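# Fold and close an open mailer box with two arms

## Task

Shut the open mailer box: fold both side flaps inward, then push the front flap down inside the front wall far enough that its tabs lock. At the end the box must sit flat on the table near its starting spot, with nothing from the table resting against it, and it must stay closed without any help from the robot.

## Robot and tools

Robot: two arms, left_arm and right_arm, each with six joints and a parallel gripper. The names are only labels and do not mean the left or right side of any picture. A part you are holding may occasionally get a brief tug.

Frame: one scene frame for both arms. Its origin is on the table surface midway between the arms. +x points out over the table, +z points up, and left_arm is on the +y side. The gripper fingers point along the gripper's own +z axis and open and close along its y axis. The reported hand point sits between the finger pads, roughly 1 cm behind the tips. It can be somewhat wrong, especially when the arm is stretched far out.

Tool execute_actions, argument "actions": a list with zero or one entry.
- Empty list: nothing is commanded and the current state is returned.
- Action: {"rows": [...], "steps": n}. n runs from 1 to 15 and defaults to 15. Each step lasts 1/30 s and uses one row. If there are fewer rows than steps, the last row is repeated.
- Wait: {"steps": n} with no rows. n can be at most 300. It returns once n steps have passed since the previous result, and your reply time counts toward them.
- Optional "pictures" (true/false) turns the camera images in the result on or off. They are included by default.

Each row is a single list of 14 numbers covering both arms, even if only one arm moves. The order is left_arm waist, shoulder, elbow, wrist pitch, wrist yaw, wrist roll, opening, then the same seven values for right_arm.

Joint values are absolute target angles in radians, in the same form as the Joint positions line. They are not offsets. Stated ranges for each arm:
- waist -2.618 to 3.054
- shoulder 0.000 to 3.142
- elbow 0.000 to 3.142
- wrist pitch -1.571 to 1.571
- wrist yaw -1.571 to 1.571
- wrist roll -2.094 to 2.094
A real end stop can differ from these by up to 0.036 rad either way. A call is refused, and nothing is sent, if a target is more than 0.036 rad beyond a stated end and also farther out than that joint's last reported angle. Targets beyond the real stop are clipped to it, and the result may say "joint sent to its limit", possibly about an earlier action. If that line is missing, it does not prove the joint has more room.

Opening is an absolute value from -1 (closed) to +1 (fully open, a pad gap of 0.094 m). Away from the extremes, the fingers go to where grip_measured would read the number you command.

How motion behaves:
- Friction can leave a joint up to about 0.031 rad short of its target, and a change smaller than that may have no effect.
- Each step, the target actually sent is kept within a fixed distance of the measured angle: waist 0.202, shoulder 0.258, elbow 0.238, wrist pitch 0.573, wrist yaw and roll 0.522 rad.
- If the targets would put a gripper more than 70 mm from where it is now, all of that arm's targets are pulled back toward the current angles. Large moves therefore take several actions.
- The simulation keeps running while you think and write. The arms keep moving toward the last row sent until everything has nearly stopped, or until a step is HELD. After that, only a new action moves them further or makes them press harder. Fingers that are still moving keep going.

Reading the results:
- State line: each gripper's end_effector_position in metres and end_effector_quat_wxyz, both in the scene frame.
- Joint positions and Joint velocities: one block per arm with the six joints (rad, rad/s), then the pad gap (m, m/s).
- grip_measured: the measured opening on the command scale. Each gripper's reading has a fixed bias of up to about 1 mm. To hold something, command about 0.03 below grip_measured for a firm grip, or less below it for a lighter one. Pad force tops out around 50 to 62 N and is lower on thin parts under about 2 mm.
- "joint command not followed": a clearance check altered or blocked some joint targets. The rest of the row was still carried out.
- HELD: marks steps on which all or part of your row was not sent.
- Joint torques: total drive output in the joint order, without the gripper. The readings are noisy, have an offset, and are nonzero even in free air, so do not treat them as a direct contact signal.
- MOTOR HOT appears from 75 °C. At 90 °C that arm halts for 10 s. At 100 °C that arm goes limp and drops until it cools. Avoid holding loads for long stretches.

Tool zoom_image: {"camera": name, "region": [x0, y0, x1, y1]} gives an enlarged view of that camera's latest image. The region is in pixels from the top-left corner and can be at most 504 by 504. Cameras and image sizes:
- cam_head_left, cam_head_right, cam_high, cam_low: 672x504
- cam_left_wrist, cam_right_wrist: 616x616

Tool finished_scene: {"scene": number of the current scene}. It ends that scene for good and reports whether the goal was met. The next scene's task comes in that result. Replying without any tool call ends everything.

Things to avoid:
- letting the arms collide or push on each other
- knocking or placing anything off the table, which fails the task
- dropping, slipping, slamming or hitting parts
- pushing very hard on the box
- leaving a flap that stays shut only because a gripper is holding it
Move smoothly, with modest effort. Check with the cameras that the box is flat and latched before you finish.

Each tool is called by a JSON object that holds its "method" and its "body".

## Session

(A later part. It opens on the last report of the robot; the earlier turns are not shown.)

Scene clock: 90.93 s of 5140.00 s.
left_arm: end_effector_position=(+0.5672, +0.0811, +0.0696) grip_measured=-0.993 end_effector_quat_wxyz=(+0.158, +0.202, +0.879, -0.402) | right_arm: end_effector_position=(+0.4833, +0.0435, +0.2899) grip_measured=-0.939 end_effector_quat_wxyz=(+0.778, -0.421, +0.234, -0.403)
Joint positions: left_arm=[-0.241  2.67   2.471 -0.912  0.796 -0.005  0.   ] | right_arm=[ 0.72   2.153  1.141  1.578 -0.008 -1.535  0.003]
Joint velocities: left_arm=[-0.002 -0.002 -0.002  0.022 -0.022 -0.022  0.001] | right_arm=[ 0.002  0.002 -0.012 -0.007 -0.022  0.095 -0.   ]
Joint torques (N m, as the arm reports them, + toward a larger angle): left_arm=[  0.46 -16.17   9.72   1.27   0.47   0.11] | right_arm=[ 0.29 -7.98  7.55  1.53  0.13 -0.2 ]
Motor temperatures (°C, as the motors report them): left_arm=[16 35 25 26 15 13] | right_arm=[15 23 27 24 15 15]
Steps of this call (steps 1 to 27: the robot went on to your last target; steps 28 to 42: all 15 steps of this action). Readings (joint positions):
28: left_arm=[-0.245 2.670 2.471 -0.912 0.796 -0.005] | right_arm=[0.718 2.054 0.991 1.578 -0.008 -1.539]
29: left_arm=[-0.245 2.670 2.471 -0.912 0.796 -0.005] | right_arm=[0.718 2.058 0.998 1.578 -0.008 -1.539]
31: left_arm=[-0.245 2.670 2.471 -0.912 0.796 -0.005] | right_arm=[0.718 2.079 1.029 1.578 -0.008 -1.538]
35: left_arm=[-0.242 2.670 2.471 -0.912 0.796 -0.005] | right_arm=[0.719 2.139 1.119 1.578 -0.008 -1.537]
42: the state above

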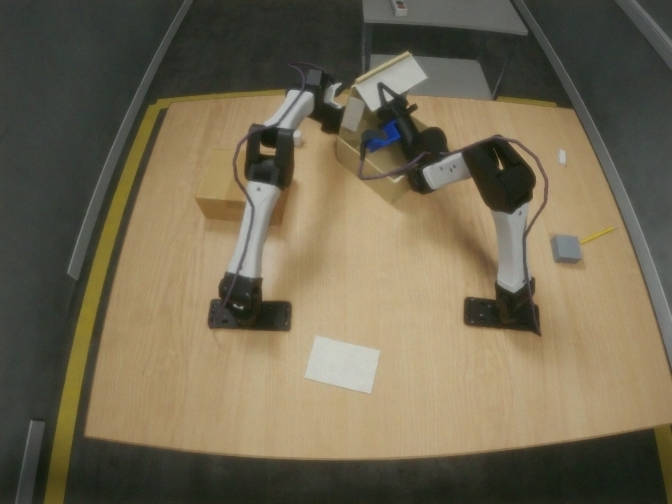

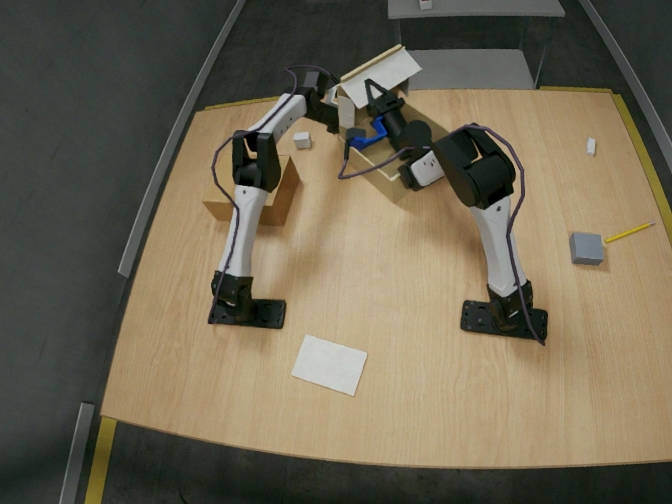

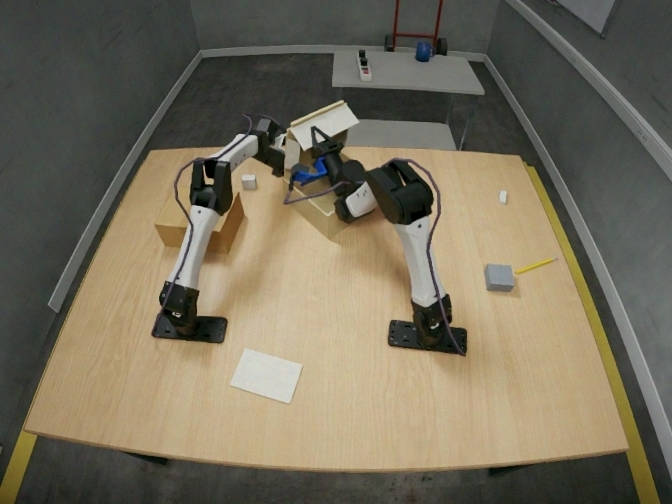

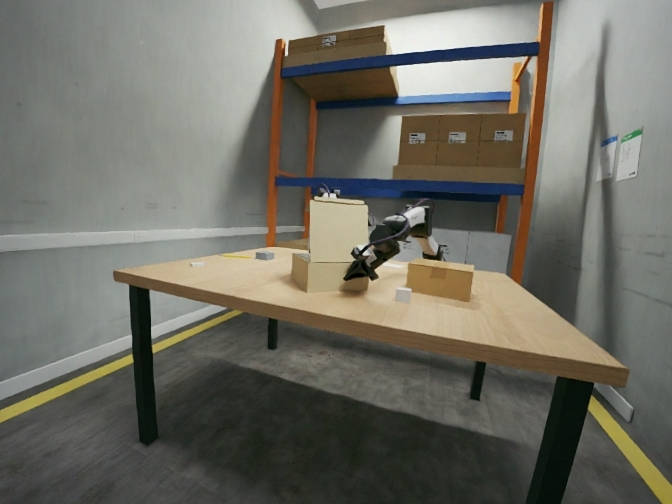

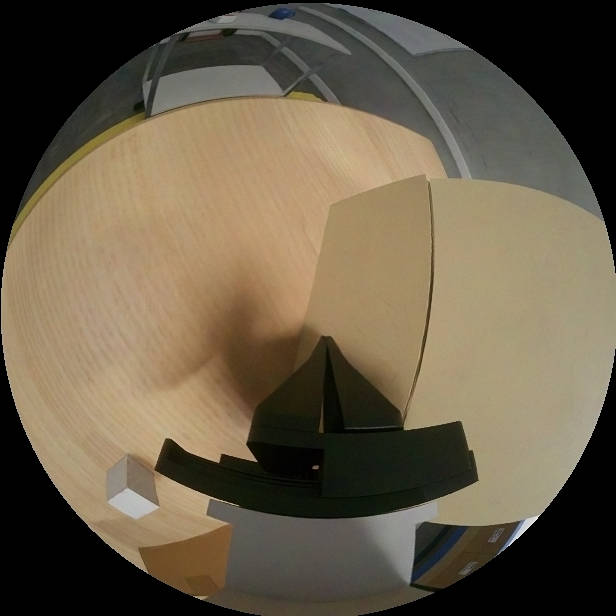

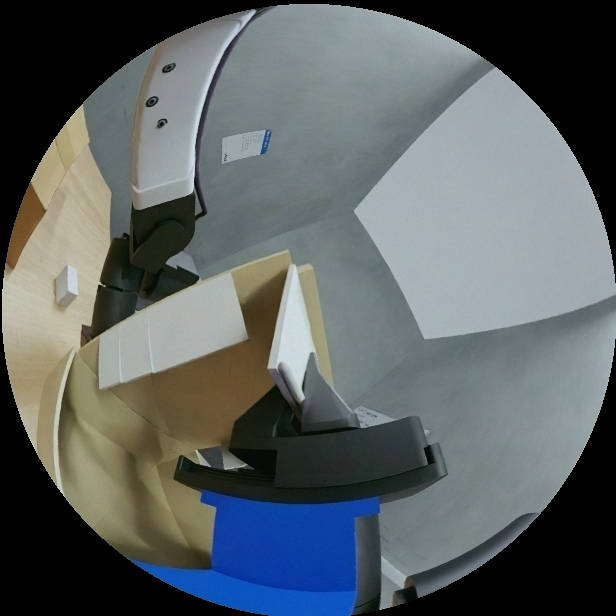

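{"method": "execute_actions", "body": {"actions": [{"rows":[[-0.24,2.66,2.48,-0.92,0.8,0,-1,0.72,2.17,1.14,1.56,0,-1.57,-0.7],[-0.24,2.66,2.48,-0.92,0.8,0,-1,0.72,2.17,1.14,1.56,0,-1.57,-0.5],[-0.24,2.66,2.48,-0.92,0.8,0,-1,0.72,2.17,1.14,1.56,0,-1.57,-0.5],[-0.24,2.66,2.48,-0.92,0.8,0,-1,0.72,2.17,1.14,1.56,0,-1.57,-0.5],[-0.24,2.66,2.48,-0.92,0.8,0,-1,0.72,2.17,1.14,1.56,0,-1.57,-0.5],[-0.24,2.66,2.48,-0.92,0.8,0,-1,0.72,2.14,1.1,1.55,0,-1.57,-0.5],[-0.24,2.66,2.48,-0.92,0.8,0,-1,0.72,2.11,1.06,1.54,0,-1.57,-0.5],[-0.24,2.66,2.48,-0.92,0.8,0,-1,0.72,2.08,1.02,1.53,0,-1.57,-0.5],[-0.24,2.66,2.48,-0.92,0.8,0,-1,0.72,2.05,0.98,1.52,0,-1.57,-0.5],[-0.24,2.66,2.48,-0.92,0.8,0,-1,0.72,2.02,0.94,1.51,0,-1.57,-0.5],[-0.24,2.66,2.48,-0.92,0.8,0,-1,0.72,1.99,0.9,1.5,0,-1.57,-0.5],[-0.24,2.66,2.48,-0.92,0.8,0,-1,0.72,1.95,0.86,1.49,0,-1.57,-0.5],[-0.24,2.66,2.48,-0.92,0.8,0,-1,0.72,1.92,0.826,1.49,0,-1.57,-0.5]]}], "pictures": false}}

{"method": "execute_actions", "body": {"actions": [{"steps":12}]}}

Scene clock: 92.70 s of 5140.00 s.
left_arm: end_effector_position=(+0.5672, +0.0811, +0.0696) grip_measured=-0.993 end_effector_quat_wxyz=(+0.158, +0.202, +0.879, -0.402) | right_arm: end_effector_position=(+0.4443, +0.0164, +0.2705) grip_measured=-0.501 end_effector_quat_wxyz=(+0.741, -0.474, +0.261, -0.397)
Joint positions: left_arm=[-0.241  2.67   2.471 -0.912  0.796 -0.005  0.   ] | right_arm=[ 0.72   1.947  0.85   1.525  0.    -1.56   0.023]
Joint velocities: left_arm=[ 0.022  0.012  0.007 -0.022  0.051 -0.051  0.001] | right_arm=[-0.002 -0.398 -0.349 -0.081  0.022 -0.051  0.001]
Joint torques (N m, as the arm reports them, + toward a larger angle): left_arm=[  0.48 -16.15   9.69   1.27   0.47   0.11] | right_arm=[ 0.29 -9.78  7.19  1.63  0.04  0.08]
Motor temperatures (°C, as the motors report them): left_arm=[16 36 25 26 15 13] | right_arm=[15 24 26 24 15 15]
Steps of this call (steps 1 to 15: the robot went on to your last target; steps 16 to 38: nothing new was sent; steps 39 to 53: all 15 steps of this action). Readings (joint positions):
39: left_arm=[-0.241 2.670 2.471 -0.912 0.796 -0.005] | right_arm=[0.720 2.153 1.141 1.578 -0.007 -1.538]
40: left_arm=[-0.241 2.670 2.471 -0.912 0.796 -0.005] | right_arm=[0.720 2.154 1.141 1.577 -0.007 -1.542]
42: left_arm=[-0.241 2.670 2.471 -0.912 0.796 -0.005] | right_arm=[0.720 2.157 1.141 1.574 -0.006 -1.549]
46: left_arm=[-0.241 2.670 2.471 -0.912 0.796 -0.005] | right_arm=[0.720 2.135 1.094 1.567 -0.004 -1.556]
53: the state above

Scene clock: 93.10 s of 5140.00 s.
left_arm: end_effector_position=(+0.5672, +0.0811, +0.0696) grip_measured=-0.993 end_effector_quat_wxyz=(+0.158, +0.202, +0.879, -0.402) | right_arm: end_effector_position=(+0.4438, +0.0161, +0.2691) grip_measured=-0.501 end_effector_quat_wxyz=(+0.737, -0.481, +0.264, -0.395)
Joint positions: left_arm=[-0.241  2.67   2.471 -0.912  0.796 -0.005  0.   ] | right_arm=[ 0.72   1.932  0.842  1.499  0.    -1.561  0.023]
Joint velocities: left_arm=[-0.002 -0.007  0.007 -0.007 -0.037 -0.007  0.001] | right_arm=[-0.012 -0.002 -0.002 -0.007 -0.051 -0.007 -0.001]
Joint torques (N m, as the arm reports them, + toward a larger angle): left_arm=[  0.48 -16.15   9.73   1.27   0.47   0.11] | right_arm=[  0.3  -10.43   5.8    1.86   0.03   0.08]
Motor temperatures (°C, as the motors report them): left_arm=[16 36 25 26 15 13] | right_arm=[15 24 26 24 15 15]
Steps of this call (steps 1 to 12: the robot went on to your last target). Readings (joint positions):
1: left_arm=[-0.241 2.670 2.471 -0.912 0.796 -0.005] | right_arm=[0.720 1.937 0.844 1.524 0.000 -1.560]
2: left_arm=[-0.241 2.670 2.471 -0.912 0.796 -0.005] | right_arm=[0.720 1.933 0.842 1.522 0.000 -1.560]
4: left_arm=[-0.241 2.670 2.471 -0.912 0.796 -0.005] | right_arm=[0.720 1.932 0.842 1.517 0.000 -1.560]
8: left_arm=[-0.241 2.670 2.471 -0.912 0.796 -0.005] | right_arm=[0.720 1.932 0.842 1.504 0.000 -1.561]
12: the state above

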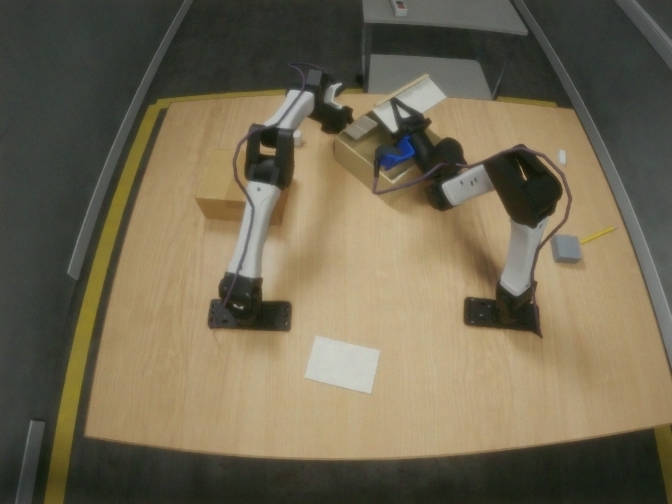

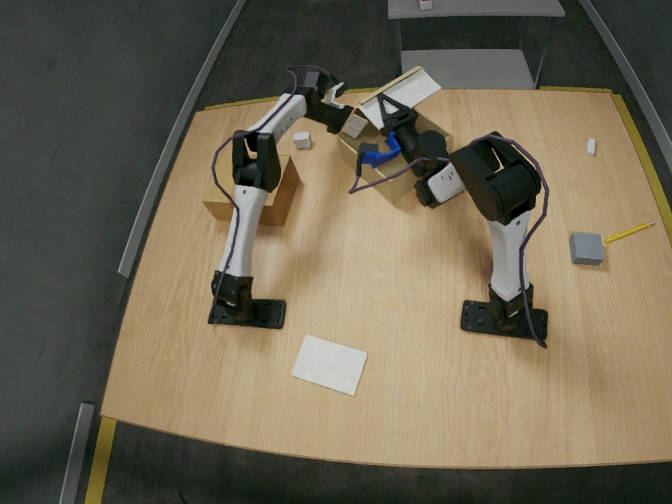

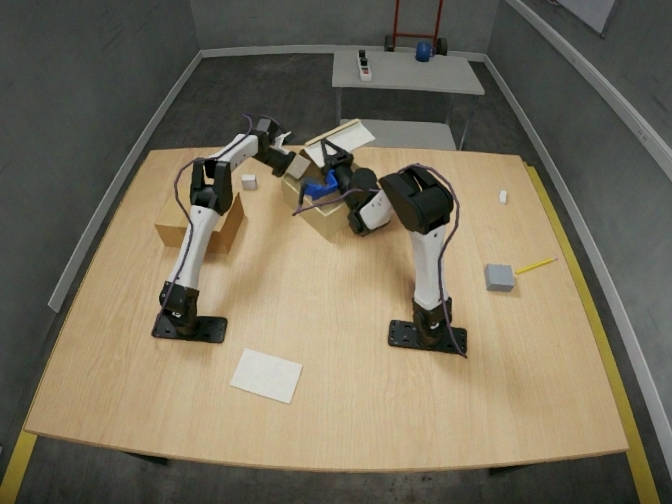

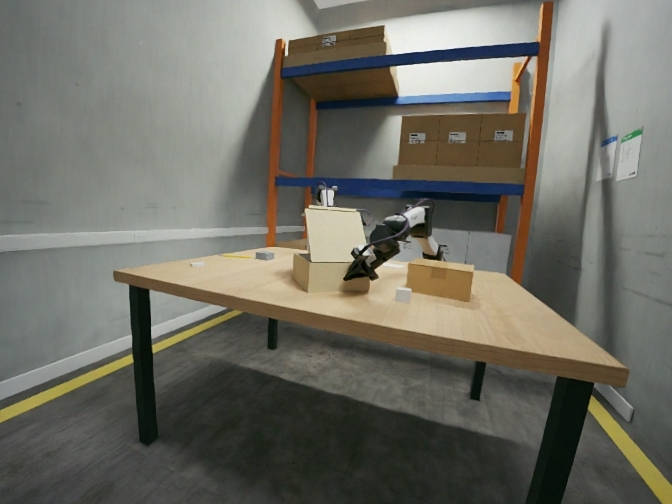

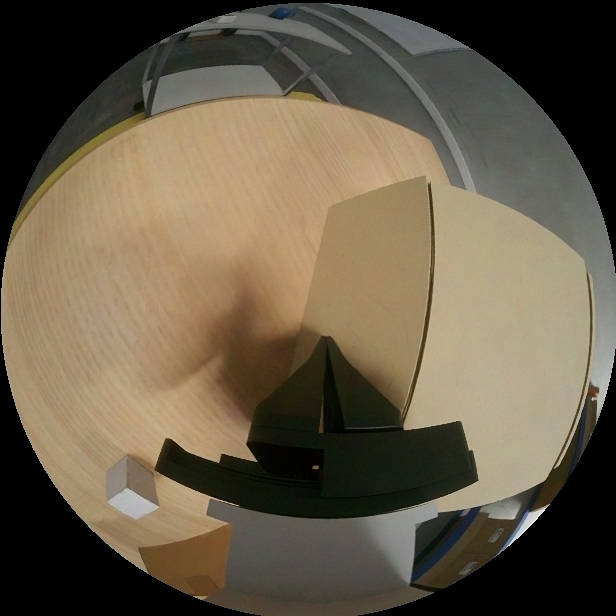

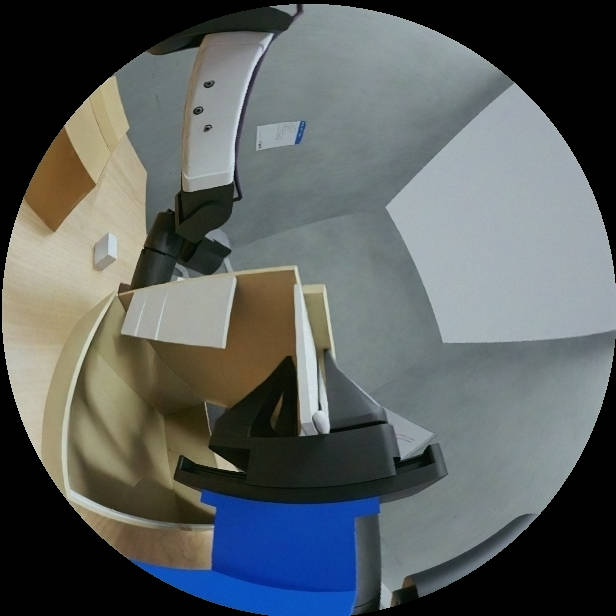

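{"method": "execute_actions", "body": {"actions": [{"rows":[[-0.24,2.66,2.48,-0.92,0.8,0,-1,0.72,1.88,0.78,1.47,0,-1.57,-0.2],[-0.24,2.66,2.48,-0.92,0.8,0,-1,0.72,1.83,0.74,1.44,0,-1.57,0],[-0.24,2.66,2.48,-0.92,0.8,0,-1,0.72,1.78,0.7,1.41,0,-1.57,0],[-0.24,2.66,2.48,-0.92,0.8,0,-1,0.72,1.73,0.66,1.38,0,-1.57,0],[-0.24,2.66,2.48,-0.92,0.8,0,-1,0.72,1.68,0.62,1.35,0,-1.57,0],[-0.24,2.66,2.48,-0.92,0.8,0,-1,0.72,1.63,0.58,1.32,0,-1.57,0],[-0.24,2.66,2.48,-0.92,0.8,0,-1,0.72,1.58,0.54,1.29,0,-1.57,0],[-0.24,2.66,2.48,-0.92,0.8,0,-1,0.72,1.53,0.5,1.26,0,-1.57,0],[-0.24,2.66,2.48,-0.92,0.8,0,-1,0.72,1.48,0.46,1.23,0,-1.57,0],[-0.24,2.66,2.48,-0.92,0.8,0,-1,0.72,1.42,0.42,1.2,0,-1.57,0],[-0.24,2.66,2.48,-0.92,0.8,0,-1,0.72,1.36,0.38,1.17,0,-1.57,0],[-0.24,2.66,2.48,-0.92,0.8,0,-1,0.72,1.3,0.35,1.15,0,-1.57,0]]}], "pictures": false}}

{"method": "execute_actions", "body": {"actions": [{"steps":12}]}}

Scene clock: 94.97 s of 5140.00 s.
left_arm: end_effector_position=(+0.5672, +0.0811, +0.0696) grip_measured=-0.993 end_effector_quat_wxyz=(+0.158, +0.202, +0.879, -0.402) | right_arm: end_effector_position=(+0.3392, -0.0519, +0.2733) grip_measured=-0.002 end_effector_quat_wxyz=(+0.704, -0.528, +0.289, -0.378)
Joint positions: left_arm=[-0.241  2.67   2.471 -0.912  0.796 -0.005  0.   ] | right_arm=[ 0.72   1.31   0.366  1.224  0.    -1.563  0.047]
Joint velocities: left_arm=[ 0.012 -0.012  0.017  0.037 -0.007  0.007 -0.001] | right_arm=[-0.012 -0.286 -0.09  -0.256  0.066 -0.037  0.   ]
Joint torques (N m, as the arm reports them, + toward a larger angle): left_arm=[  0.49 -16.15   9.71   1.27   0.47   0.11] | right_arm=[ 0.29 -3.55  7.28  1.71  0.01  0.1 ]
Motor temperatures (°C, as the motors report them): left_arm=[16 38 25 26 15 13] | right_arm=[15 24 26 24 15 15]
Steps of this call (steps 1 to 30: the robot went on to your last target; steps 31 to 41: nothing new was sent; steps 42 to 56: all 15 steps of this action). Readings (joint positions):
42: left_arm=[-0.241 2.670 2.471 -0.912 0.796 -0.005] | right_arm=[0.720 1.926 0.835 1.493 0.000 -1.561]
43: left_arm=[-0.241 2.670 2.471 -0.912 0.796 -0.005] | right_arm=[0.720 1.909 0.811 1.481 0.000 -1.562]
45: left_arm=[-0.241 2.670 2.471 -0.912 0.796 -0.005] | right_arm=[0.720 1.841 0.735 1.441 0.000 -1.562]
49: left_arm=[-0.241 2.670 2.471 -0.912 0.796 -0.005] | right_arm=[0.720 1.634 0.576 1.355 0.000 -1.563]
56: the state above

Scene clock: 95.37 s of 5140.00 s.
left_arm: end_effector_position=(+0.5672, +0.0811, +0.0696) grip_measured=-0.993 end_effector_quat_wxyz=(+0.158, +0.202, +0.879, -0.402) | right_arm: end_effector_position=(+0.3418, -0.0502, +0.2592) grip_measured=-0.002 end_effector_quat_wxyz=(+0.687, -0.549, +0.301, -0.369)
Joint positions: left_arm=[-0.241  2.67   2.471 -0.912  0.796 -0.005  0.   ] | right_arm=[ 0.72   1.306  0.365  1.16   0.    -1.563  0.047]
Joint velocities: left_arm=[-0.007  0.007 -0.007  0.066  0.066 -0.066 -0.001] | right_arm=[-0.002 -0.002 -0.002 -0.037 -0.022 -0.007 -0.001]
Joint torques (N m, as the arm reports them, + toward a larger angle): left_arm=[  0.49 -16.15   9.72   1.26   0.47   0.11] | right_arm=[ 0.3  -4.64  6.92  2.02  0.02  0.11]
Motor temperatures (°C, as the motors report them): left_arm=[16 38 25 26 15 13] | right_arm=[15 24 26 24 15 15]
Steps of this call (steps 1 to 12: the robot went on to your last target). Readings (joint positions):
1: left_arm=[-0.241 2.670 2.471 -0.912 0.796 -0.005] | right_arm=[0.720 1.306 0.365 1.215 0.000 -1.563]
2: left_arm=[-0.241 2.670 2.471 -0.912 0.796 -0.005] | right_arm=[0.720 1.306 0.365 1.207 0.000 -1.563]
4: left_arm=[-0.241 2.670 2.471 -0.912 0.796 -0.005] | right_arm=[0.720 1.306 0.365 1.186 0.000 -1.563]
8: left_arm=[-0.241 2.670 2.471 -0.912 0.796 -0.005] | right_arm=[0.720 1.306 0.365 1.167 0.000 -1.563]
12: the state above

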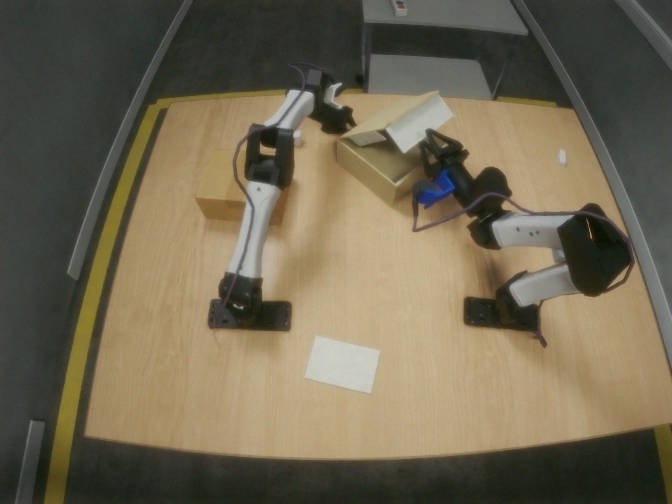

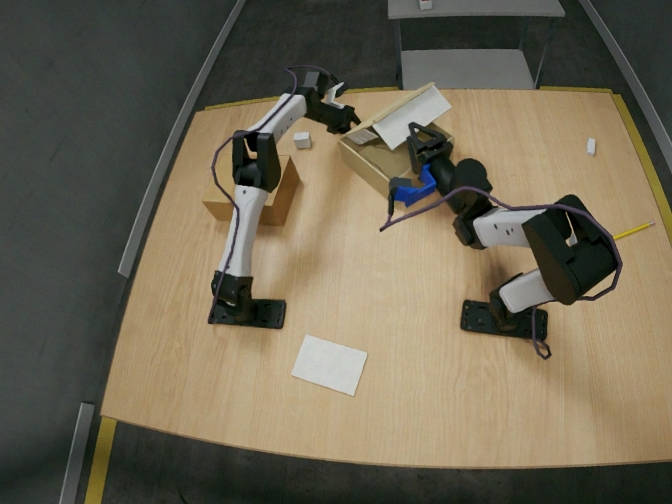

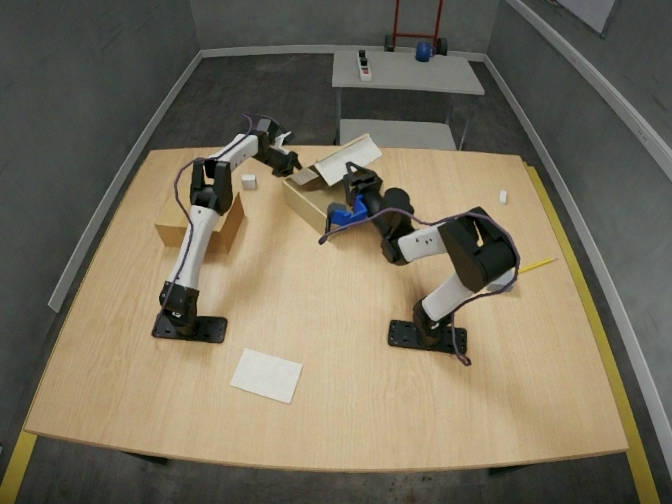

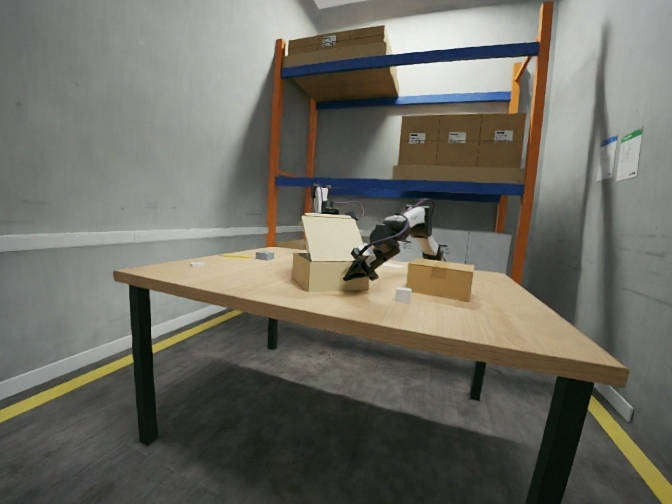

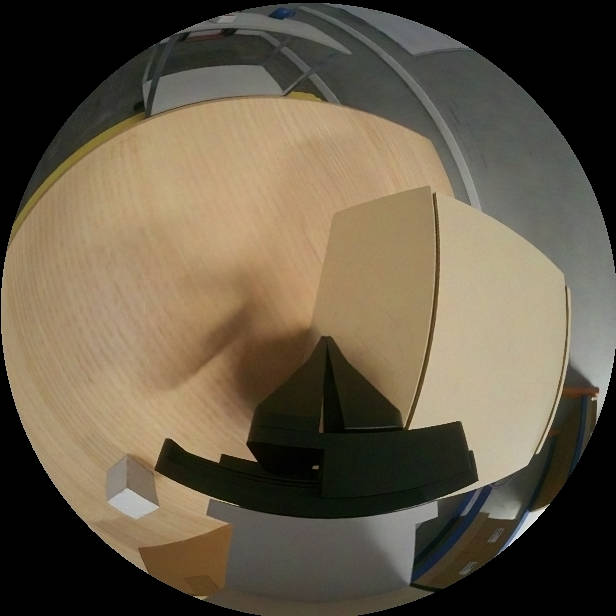

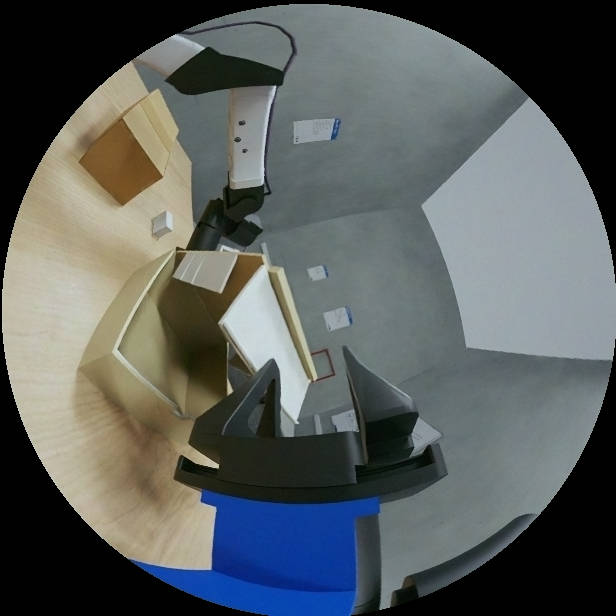

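{"method": "execute_actions", "body": {"actions": [{"rows":[[-0.21,2.62,2.46,-0.9,0.8,0,-1,0.71,1.25,0.35,1.05,0,-1.4,-0.3],[-0.2,2.57,2.44,-0.87,0.8,0,-1,0.7,1.2,0.37,0.95,0,-1.25,-0.6],[-0.2,2.52,2.42,-0.84,0.8,0,-1,0.69,1.17,0.4,0.85,0,-1.1,-1],[-0.2,2.47,2.4,-0.81,0.8,0,-1,0.68,1.15,0.43,0.75,0,-0.95,-1],[-0.2,2.42,2.37,-0.78,0.8,0,-1,0.67,1.15,0.47,0.65,0,-0.8,-1],[-0.2,2.37,2.33,-0.75,0.8,0,-1,0.66,1.15,0.51,0.55,0,-0.65,-1],[-0.2,2.32,2.29,-0.72,0.8,0,-1,0.65,1.15,0.55,0.45,0,-0.5,-1],[-0.2,2.27,2.24,-0.69,0.8,0,-1,0.64,1.16,0.58,0.38,0,-0.35,-1],[-0.2,2.22,2.19,-0.66,0.8,0,-1,0.63,1.17,0.6,0.32,0,-0.2,-1],[-0.2,2.17,2.13,-0.65,0.8,0,-1,0.63,1.18,0.62,0.28,0,-0.1,-1],[-0.2,2.12,2.08,-0.65,0.8,0,-1,0.63,1.18,0.63,0.25,0,0,-1]]}], "pictures": false}}

{"method": "execute_actions", "body": {"actions": [{"rows":[[-0.23,2.12,2.08,-0.65,0.8,0,-1,0.63,1.19,0.64,0.25,0,0,-1],[-0.26,2.12,2.08,-0.65,0.8,0,-1,0.63,1.2,0.65,0.25,0,0,-1],[-0.29,2.12,2.08,-0.65,0.8,0,-1,0.63,1.21,0.66,0.25,0,0,-1],[-0.32,2.12,2.08,-0.65,0.8,0,-1,0.63,1.21,0.66,0.25,0,0,-1],[-0.35,2.12,2.08,-0.65,0.8,0,-1,0.63,1.21,0.66,0.25,0,0,-1],[-0.38,2.12,2.08,-0.65,0.8,0,-1,0.63,1.21,0.66,0.25,0,0,-1],[-0.41,2.12,2.08,-0.65,0.8,0,-1,0.63,1.21,0.66,0.25,0,0,-1],[-0.43,2.12,2.08,-0.65,0.8,0,-1,0.63,1.21,0.66,0.25,0,0,-1]]}]}}

Scene clock: 98.10 s of 5140.00 s.
left_arm: end_effector_position=(+0.5332, +0.1126, +0.2935) grip_measured=-0.993 end_effector_quat_wxyz=(+0.367, +0.261, +0.802, -0.393) | right_arm: end_effector_position=(+0.3708, -0.0701, +0.2357) grip_measured=-0.981 end_effector_quat_wxyz=(+0.637, -0.292, +0.710, +0.067)
Joint positions: left_arm=[-0.201  2.091  2.126 -0.687  0.801 -0.004  0.   ] | right_arm=[ 0.638  1.167  0.618  0.37  -0.    -0.285  0.001]
Joint velocities: left_arm=[-0.002 -0.447  0.017  0.593  0.037 -0.007 -0.   ] | right_arm=[ 0.002  0.007  0.017 -0.916 -0.022  1.883 -0.   ]
Joint torques (N m, as the arm reports them, + toward a larger angle): left_arm=[ 0.45 -7.56  4.74  1.49  0.25  0.05] | right_arm=[-0.24 -3.13 11.25  2.37  0.02  0.15]
Motor temperatures (°C, as the motors report them): left_arm=[16 40 25 26 15 13] | right_arm=[15 24 26 24 15 15]
Steps of this call (steps 1 to 30: the robot went on to your last target; steps 31 to 67: nothing new was sent; steps 68 to 82: all 15 steps of this action). Readings (joint positions):
68: left_arm=[-0.239 2.667 2.470 -0.912 0.796 -0.005] | right_arm=[0.720 1.300 0.365 1.141 0.000 -1.539]
69: left_arm=[-0.236 2.656 2.460 -0.909 0.796 -0.005] | right_arm=[0.719 1.281 0.365 1.103 0.000 -1.489]
71: left_arm=[-0.226 2.607 2.424 -0.903 0.796 -0.005] | right_arm=[0.707 1.221 0.375 0.991 -0.000 -1.333]
75: left_arm=[-0.205 2.442 2.335 -0.840 0.795 -0.005] | right_arm=[0.667 1.167 0.506 0.706 -0.001 -0.939]
82: the state above

Scene clock: 98.60 s of 5140.00 s.
left_arm: end_effector_position=(+0.4612, -0.0117, +0.2727) grip_measured=-0.993 end_effector_quat_wxyz=(+0.304, +0.359, +0.766, -0.437) | right_arm: end_effector_position=(+0.3707, -0.0702, +0.2086) grip_measured=-0.981 end_effector_quat_wxyz=(+0.577, -0.204, +0.778, +0.140)
Joint positions: left_arm=[-0.457  2.115  2.09  -0.648  0.803 -0.004  0.   ] | right_arm=[ 0.638  1.197  0.641  0.258 -0.    -0.018  0.001]
Joint velocities: left_arm=[ 0.164  0.007  0.012  0.037  0.022  0.007 -0.001] | right_arm=[-0.007  0.007 -0.007  0.037  0.037  0.037 -0.   ]
Joint torques (N m, as the arm reports them, + toward a larger angle): left_arm=[  1.9  -11.83   8.44   1.98   0.28   0.1 ] | right_arm=[-0.2  -3.41 11.89  2.18  0.02  0.18]
Motor temperatures (°C, as the motors report them): left_arm=[16 40 25 26 15 13] | right_arm=[15 24 26 24 15 15]
Steps of this call (steps 1 to 15: all 15 steps of this action). Readings (joint positions):
1: left_arm=[-0.203 2.080 2.126 -0.670 0.801 -0.004] | right_arm=[0.638 1.168 0.618 0.344 -0.000 -0.229]
2: left_arm=[-0.208 2.077 2.126 -0.657 0.801 -0.004] | right_arm=[0.638 1.172 0.620 0.325 -0.000 -0.185]
4: left_arm=[-0.238 2.080 2.116 -0.647 0.800 -0.004] | right_arm=[0.638 1.187 0.631 0.296 -0.000 -0.121]
8: left_arm=[-0.364 2.104 2.097 -0.647 0.799 -0.004] | right_arm=[0.638 1.197 0.639 0.269 -0.000 -0.054]
15: the state above

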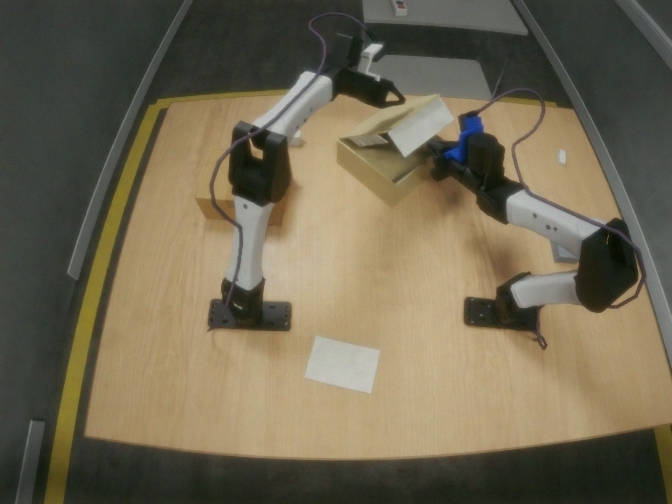

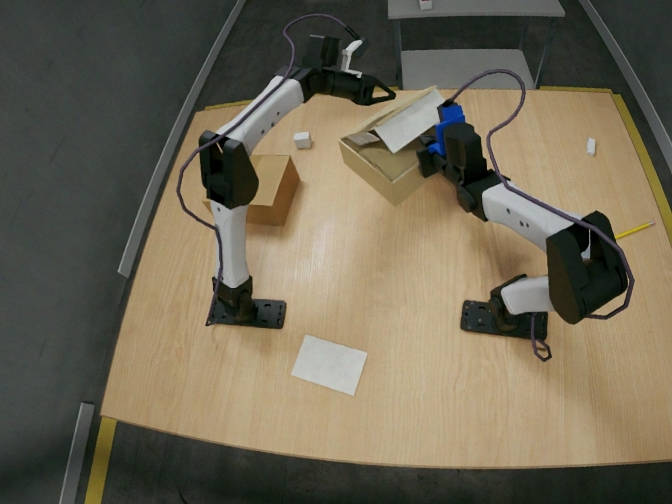

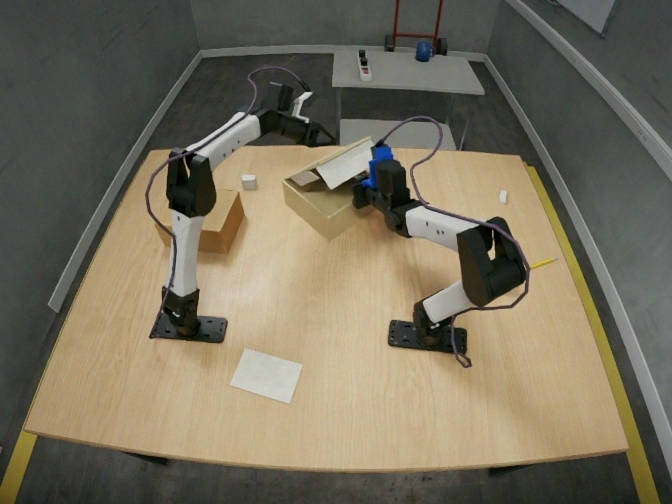

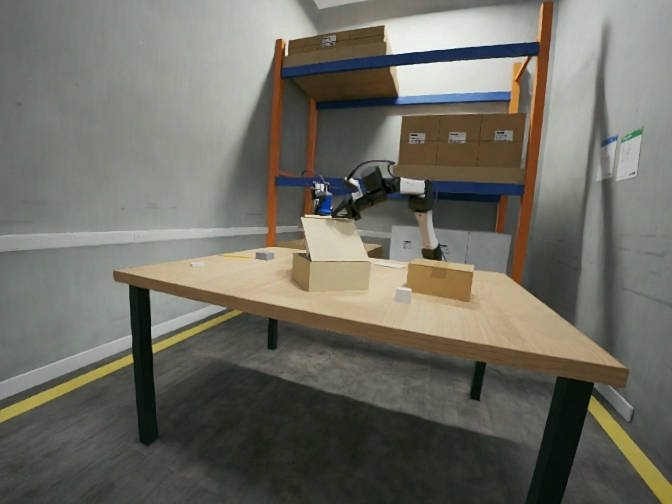

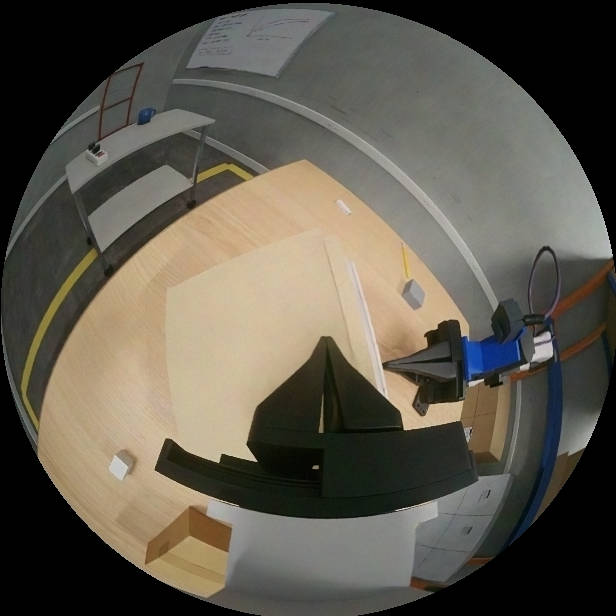

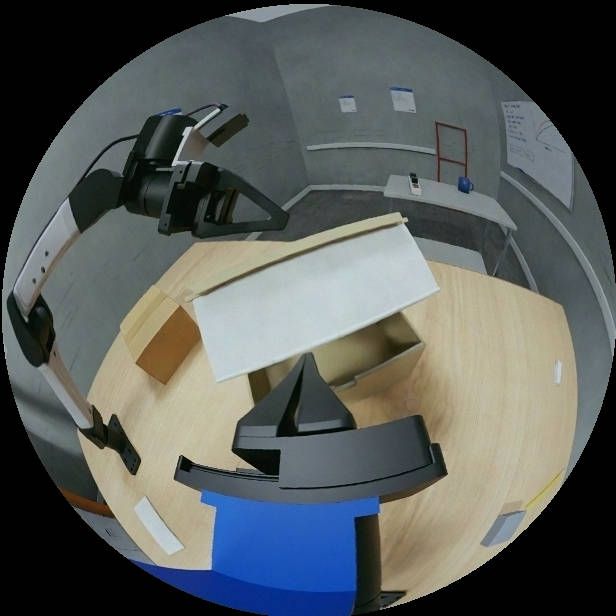

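{"method": "execute_actions", "body": {"actions": [{"rows":[[-0.43,2.14,2.09,-0.65,0.8,0,-1,0.61,1.21,0.66,0.25,0,0,-1],[-0.43,2.155,2.09,-0.65,0.8,0,-1,0.59,1.21,0.66,0.25,0,0,-1],[-0.43,2.17,2.09,-0.65,0.8,0,-1,0.57,1.21,0.66,0.25,0,0,-1],[-0.43,2.185,2.09,-0.65,0.8,0,-1,0.56,1.21,0.66,0.25,0,0,-1],[-0.43,2.2,2.09,-0.65,0.8,0,-1,0.56,1.21,0.66,0.25,0,0,-1],[-0.43,2.215,2.09,-0.65,0.8,0,-1,0.56,1.21,0.66,0.25,0,0,-1],[-0.43,2.23,2.09,-0.65,0.8,0,-1,0.56,1.21,0.66,0.25,0,0,-1],[-0.43,2.25,2.09,-0.65,0.8,0,-1,0.56,1.21,0.66,0.25,0,0,-1]]}]}}

Scene clock: 100.07 s of 5140.00 s.
left_arm: end_effector_position=(+0.4857, -0.0068, +0.1955) grip_measured=-0.993 end_effector_quat_wxyz=(+0.248, +0.329, +0.803, -0.430) | right_arm: end_effector_position=(+0.3833, -0.0962, +0.2080) grip_measured=-0.981 end_effector_quat_wxyz=(+0.581, -0.172, +0.787, +0.122)
Joint positions: left_arm=[-0.43   2.256  2.09  -0.653  0.802 -0.004  0.   ] | right_arm=[ 0.565  1.197  0.641  0.256 -0.    -0.008  0.001]
Joint velocities: left_arm=[ 0.007 -0.007  0.007 -0.022 -0.081  0.007 -0.   ] | right_arm=[-0.007 -0.002 -0.002 -0.051 -0.066  0.007 -0.   ]
Joint torques (N m, as the arm reports them, + toward a larger angle): left_arm=[  0.46 -13.85   9.39   1.85   0.34   0.1 ] | right_arm=[-0.09 -3.4  11.88  2.18  0.01  0.19]
Motor temperatures (°C, as the motors report them): left_arm=[16 40 25 26 15 13] | right_arm=[15 24 26 24 15 15]
Steps of this call (steps 1 to 29: the robot went on to your last target; steps 30 to 44: all 15 steps of this action). Readings (joint positions):
30: left_arm=[-0.430 2.115 2.090 -0.648 0.803 -0.004] | right_arm=[0.635 1.197 0.641 0.256 -0.001 -0.009]
31: left_arm=[-0.430 2.117 2.090 -0.648 0.803 -0.004] | right_arm=[0.628 1.197 0.641 0.256 -0.002 -0.009]
33: left_arm=[-0.430 2.127 2.090 -0.647 0.803 -0.004] | right_arm=[0.598 1.197 0.641 0.256 -0.003 -0.009]
37: left_arm=[-0.430 2.184 2.090 -0.646 0.803 -0.004] | right_arm=[0.565 1.197 0.641 0.256 -0.000 -0.008]
44: the state above

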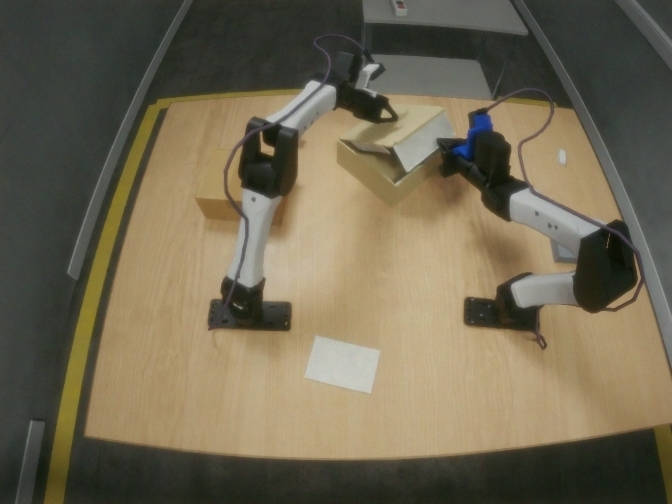

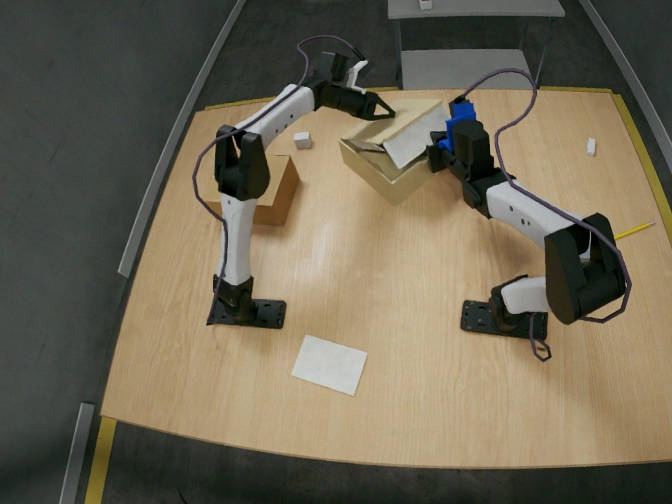

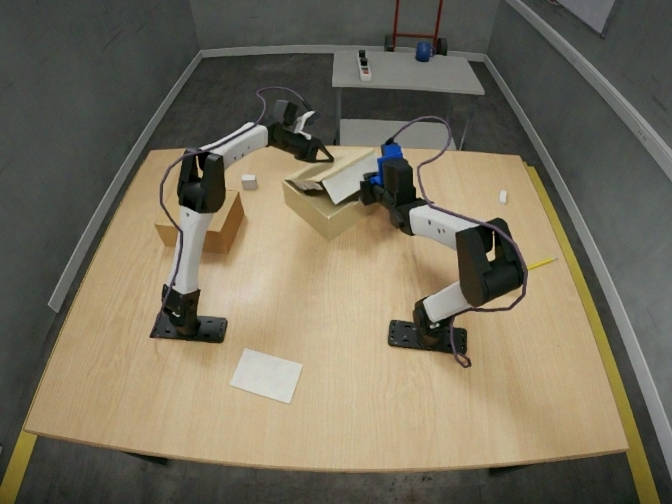

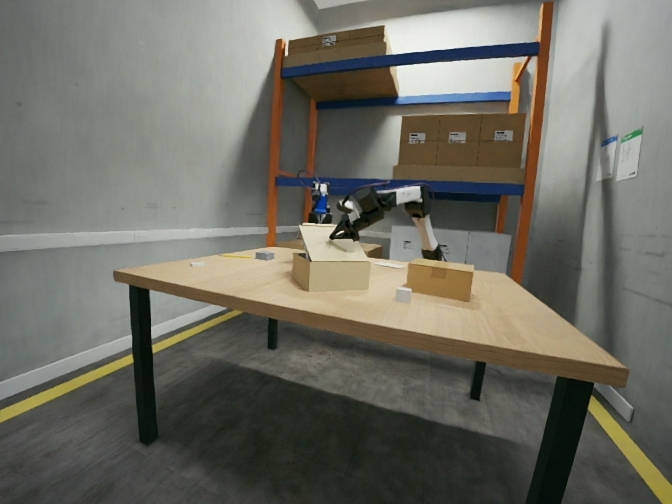

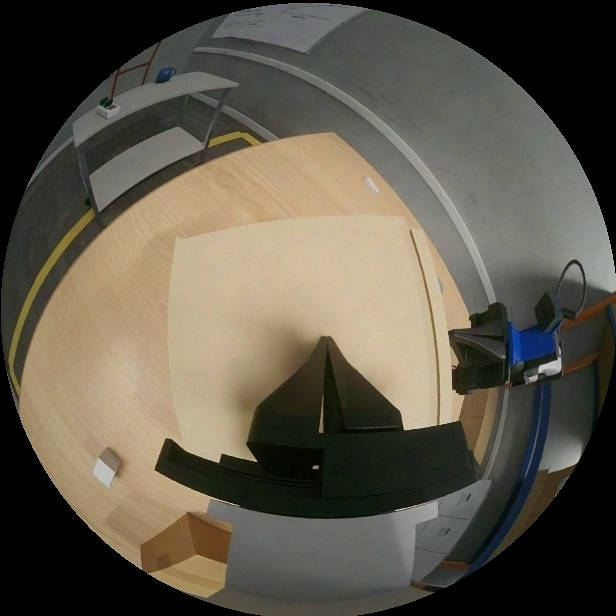

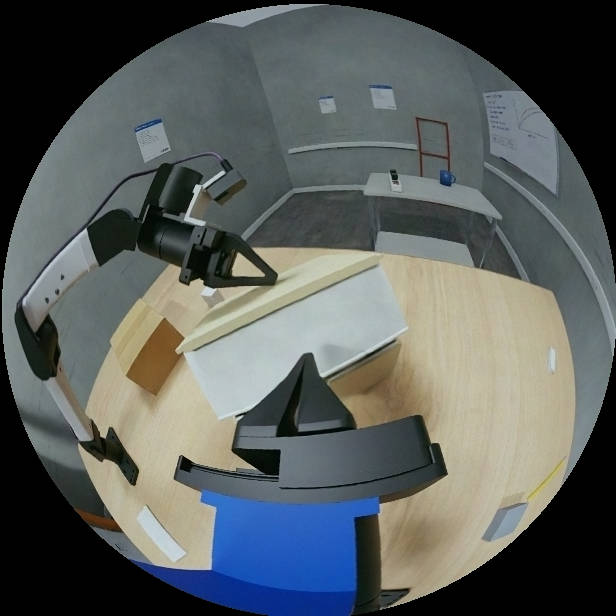

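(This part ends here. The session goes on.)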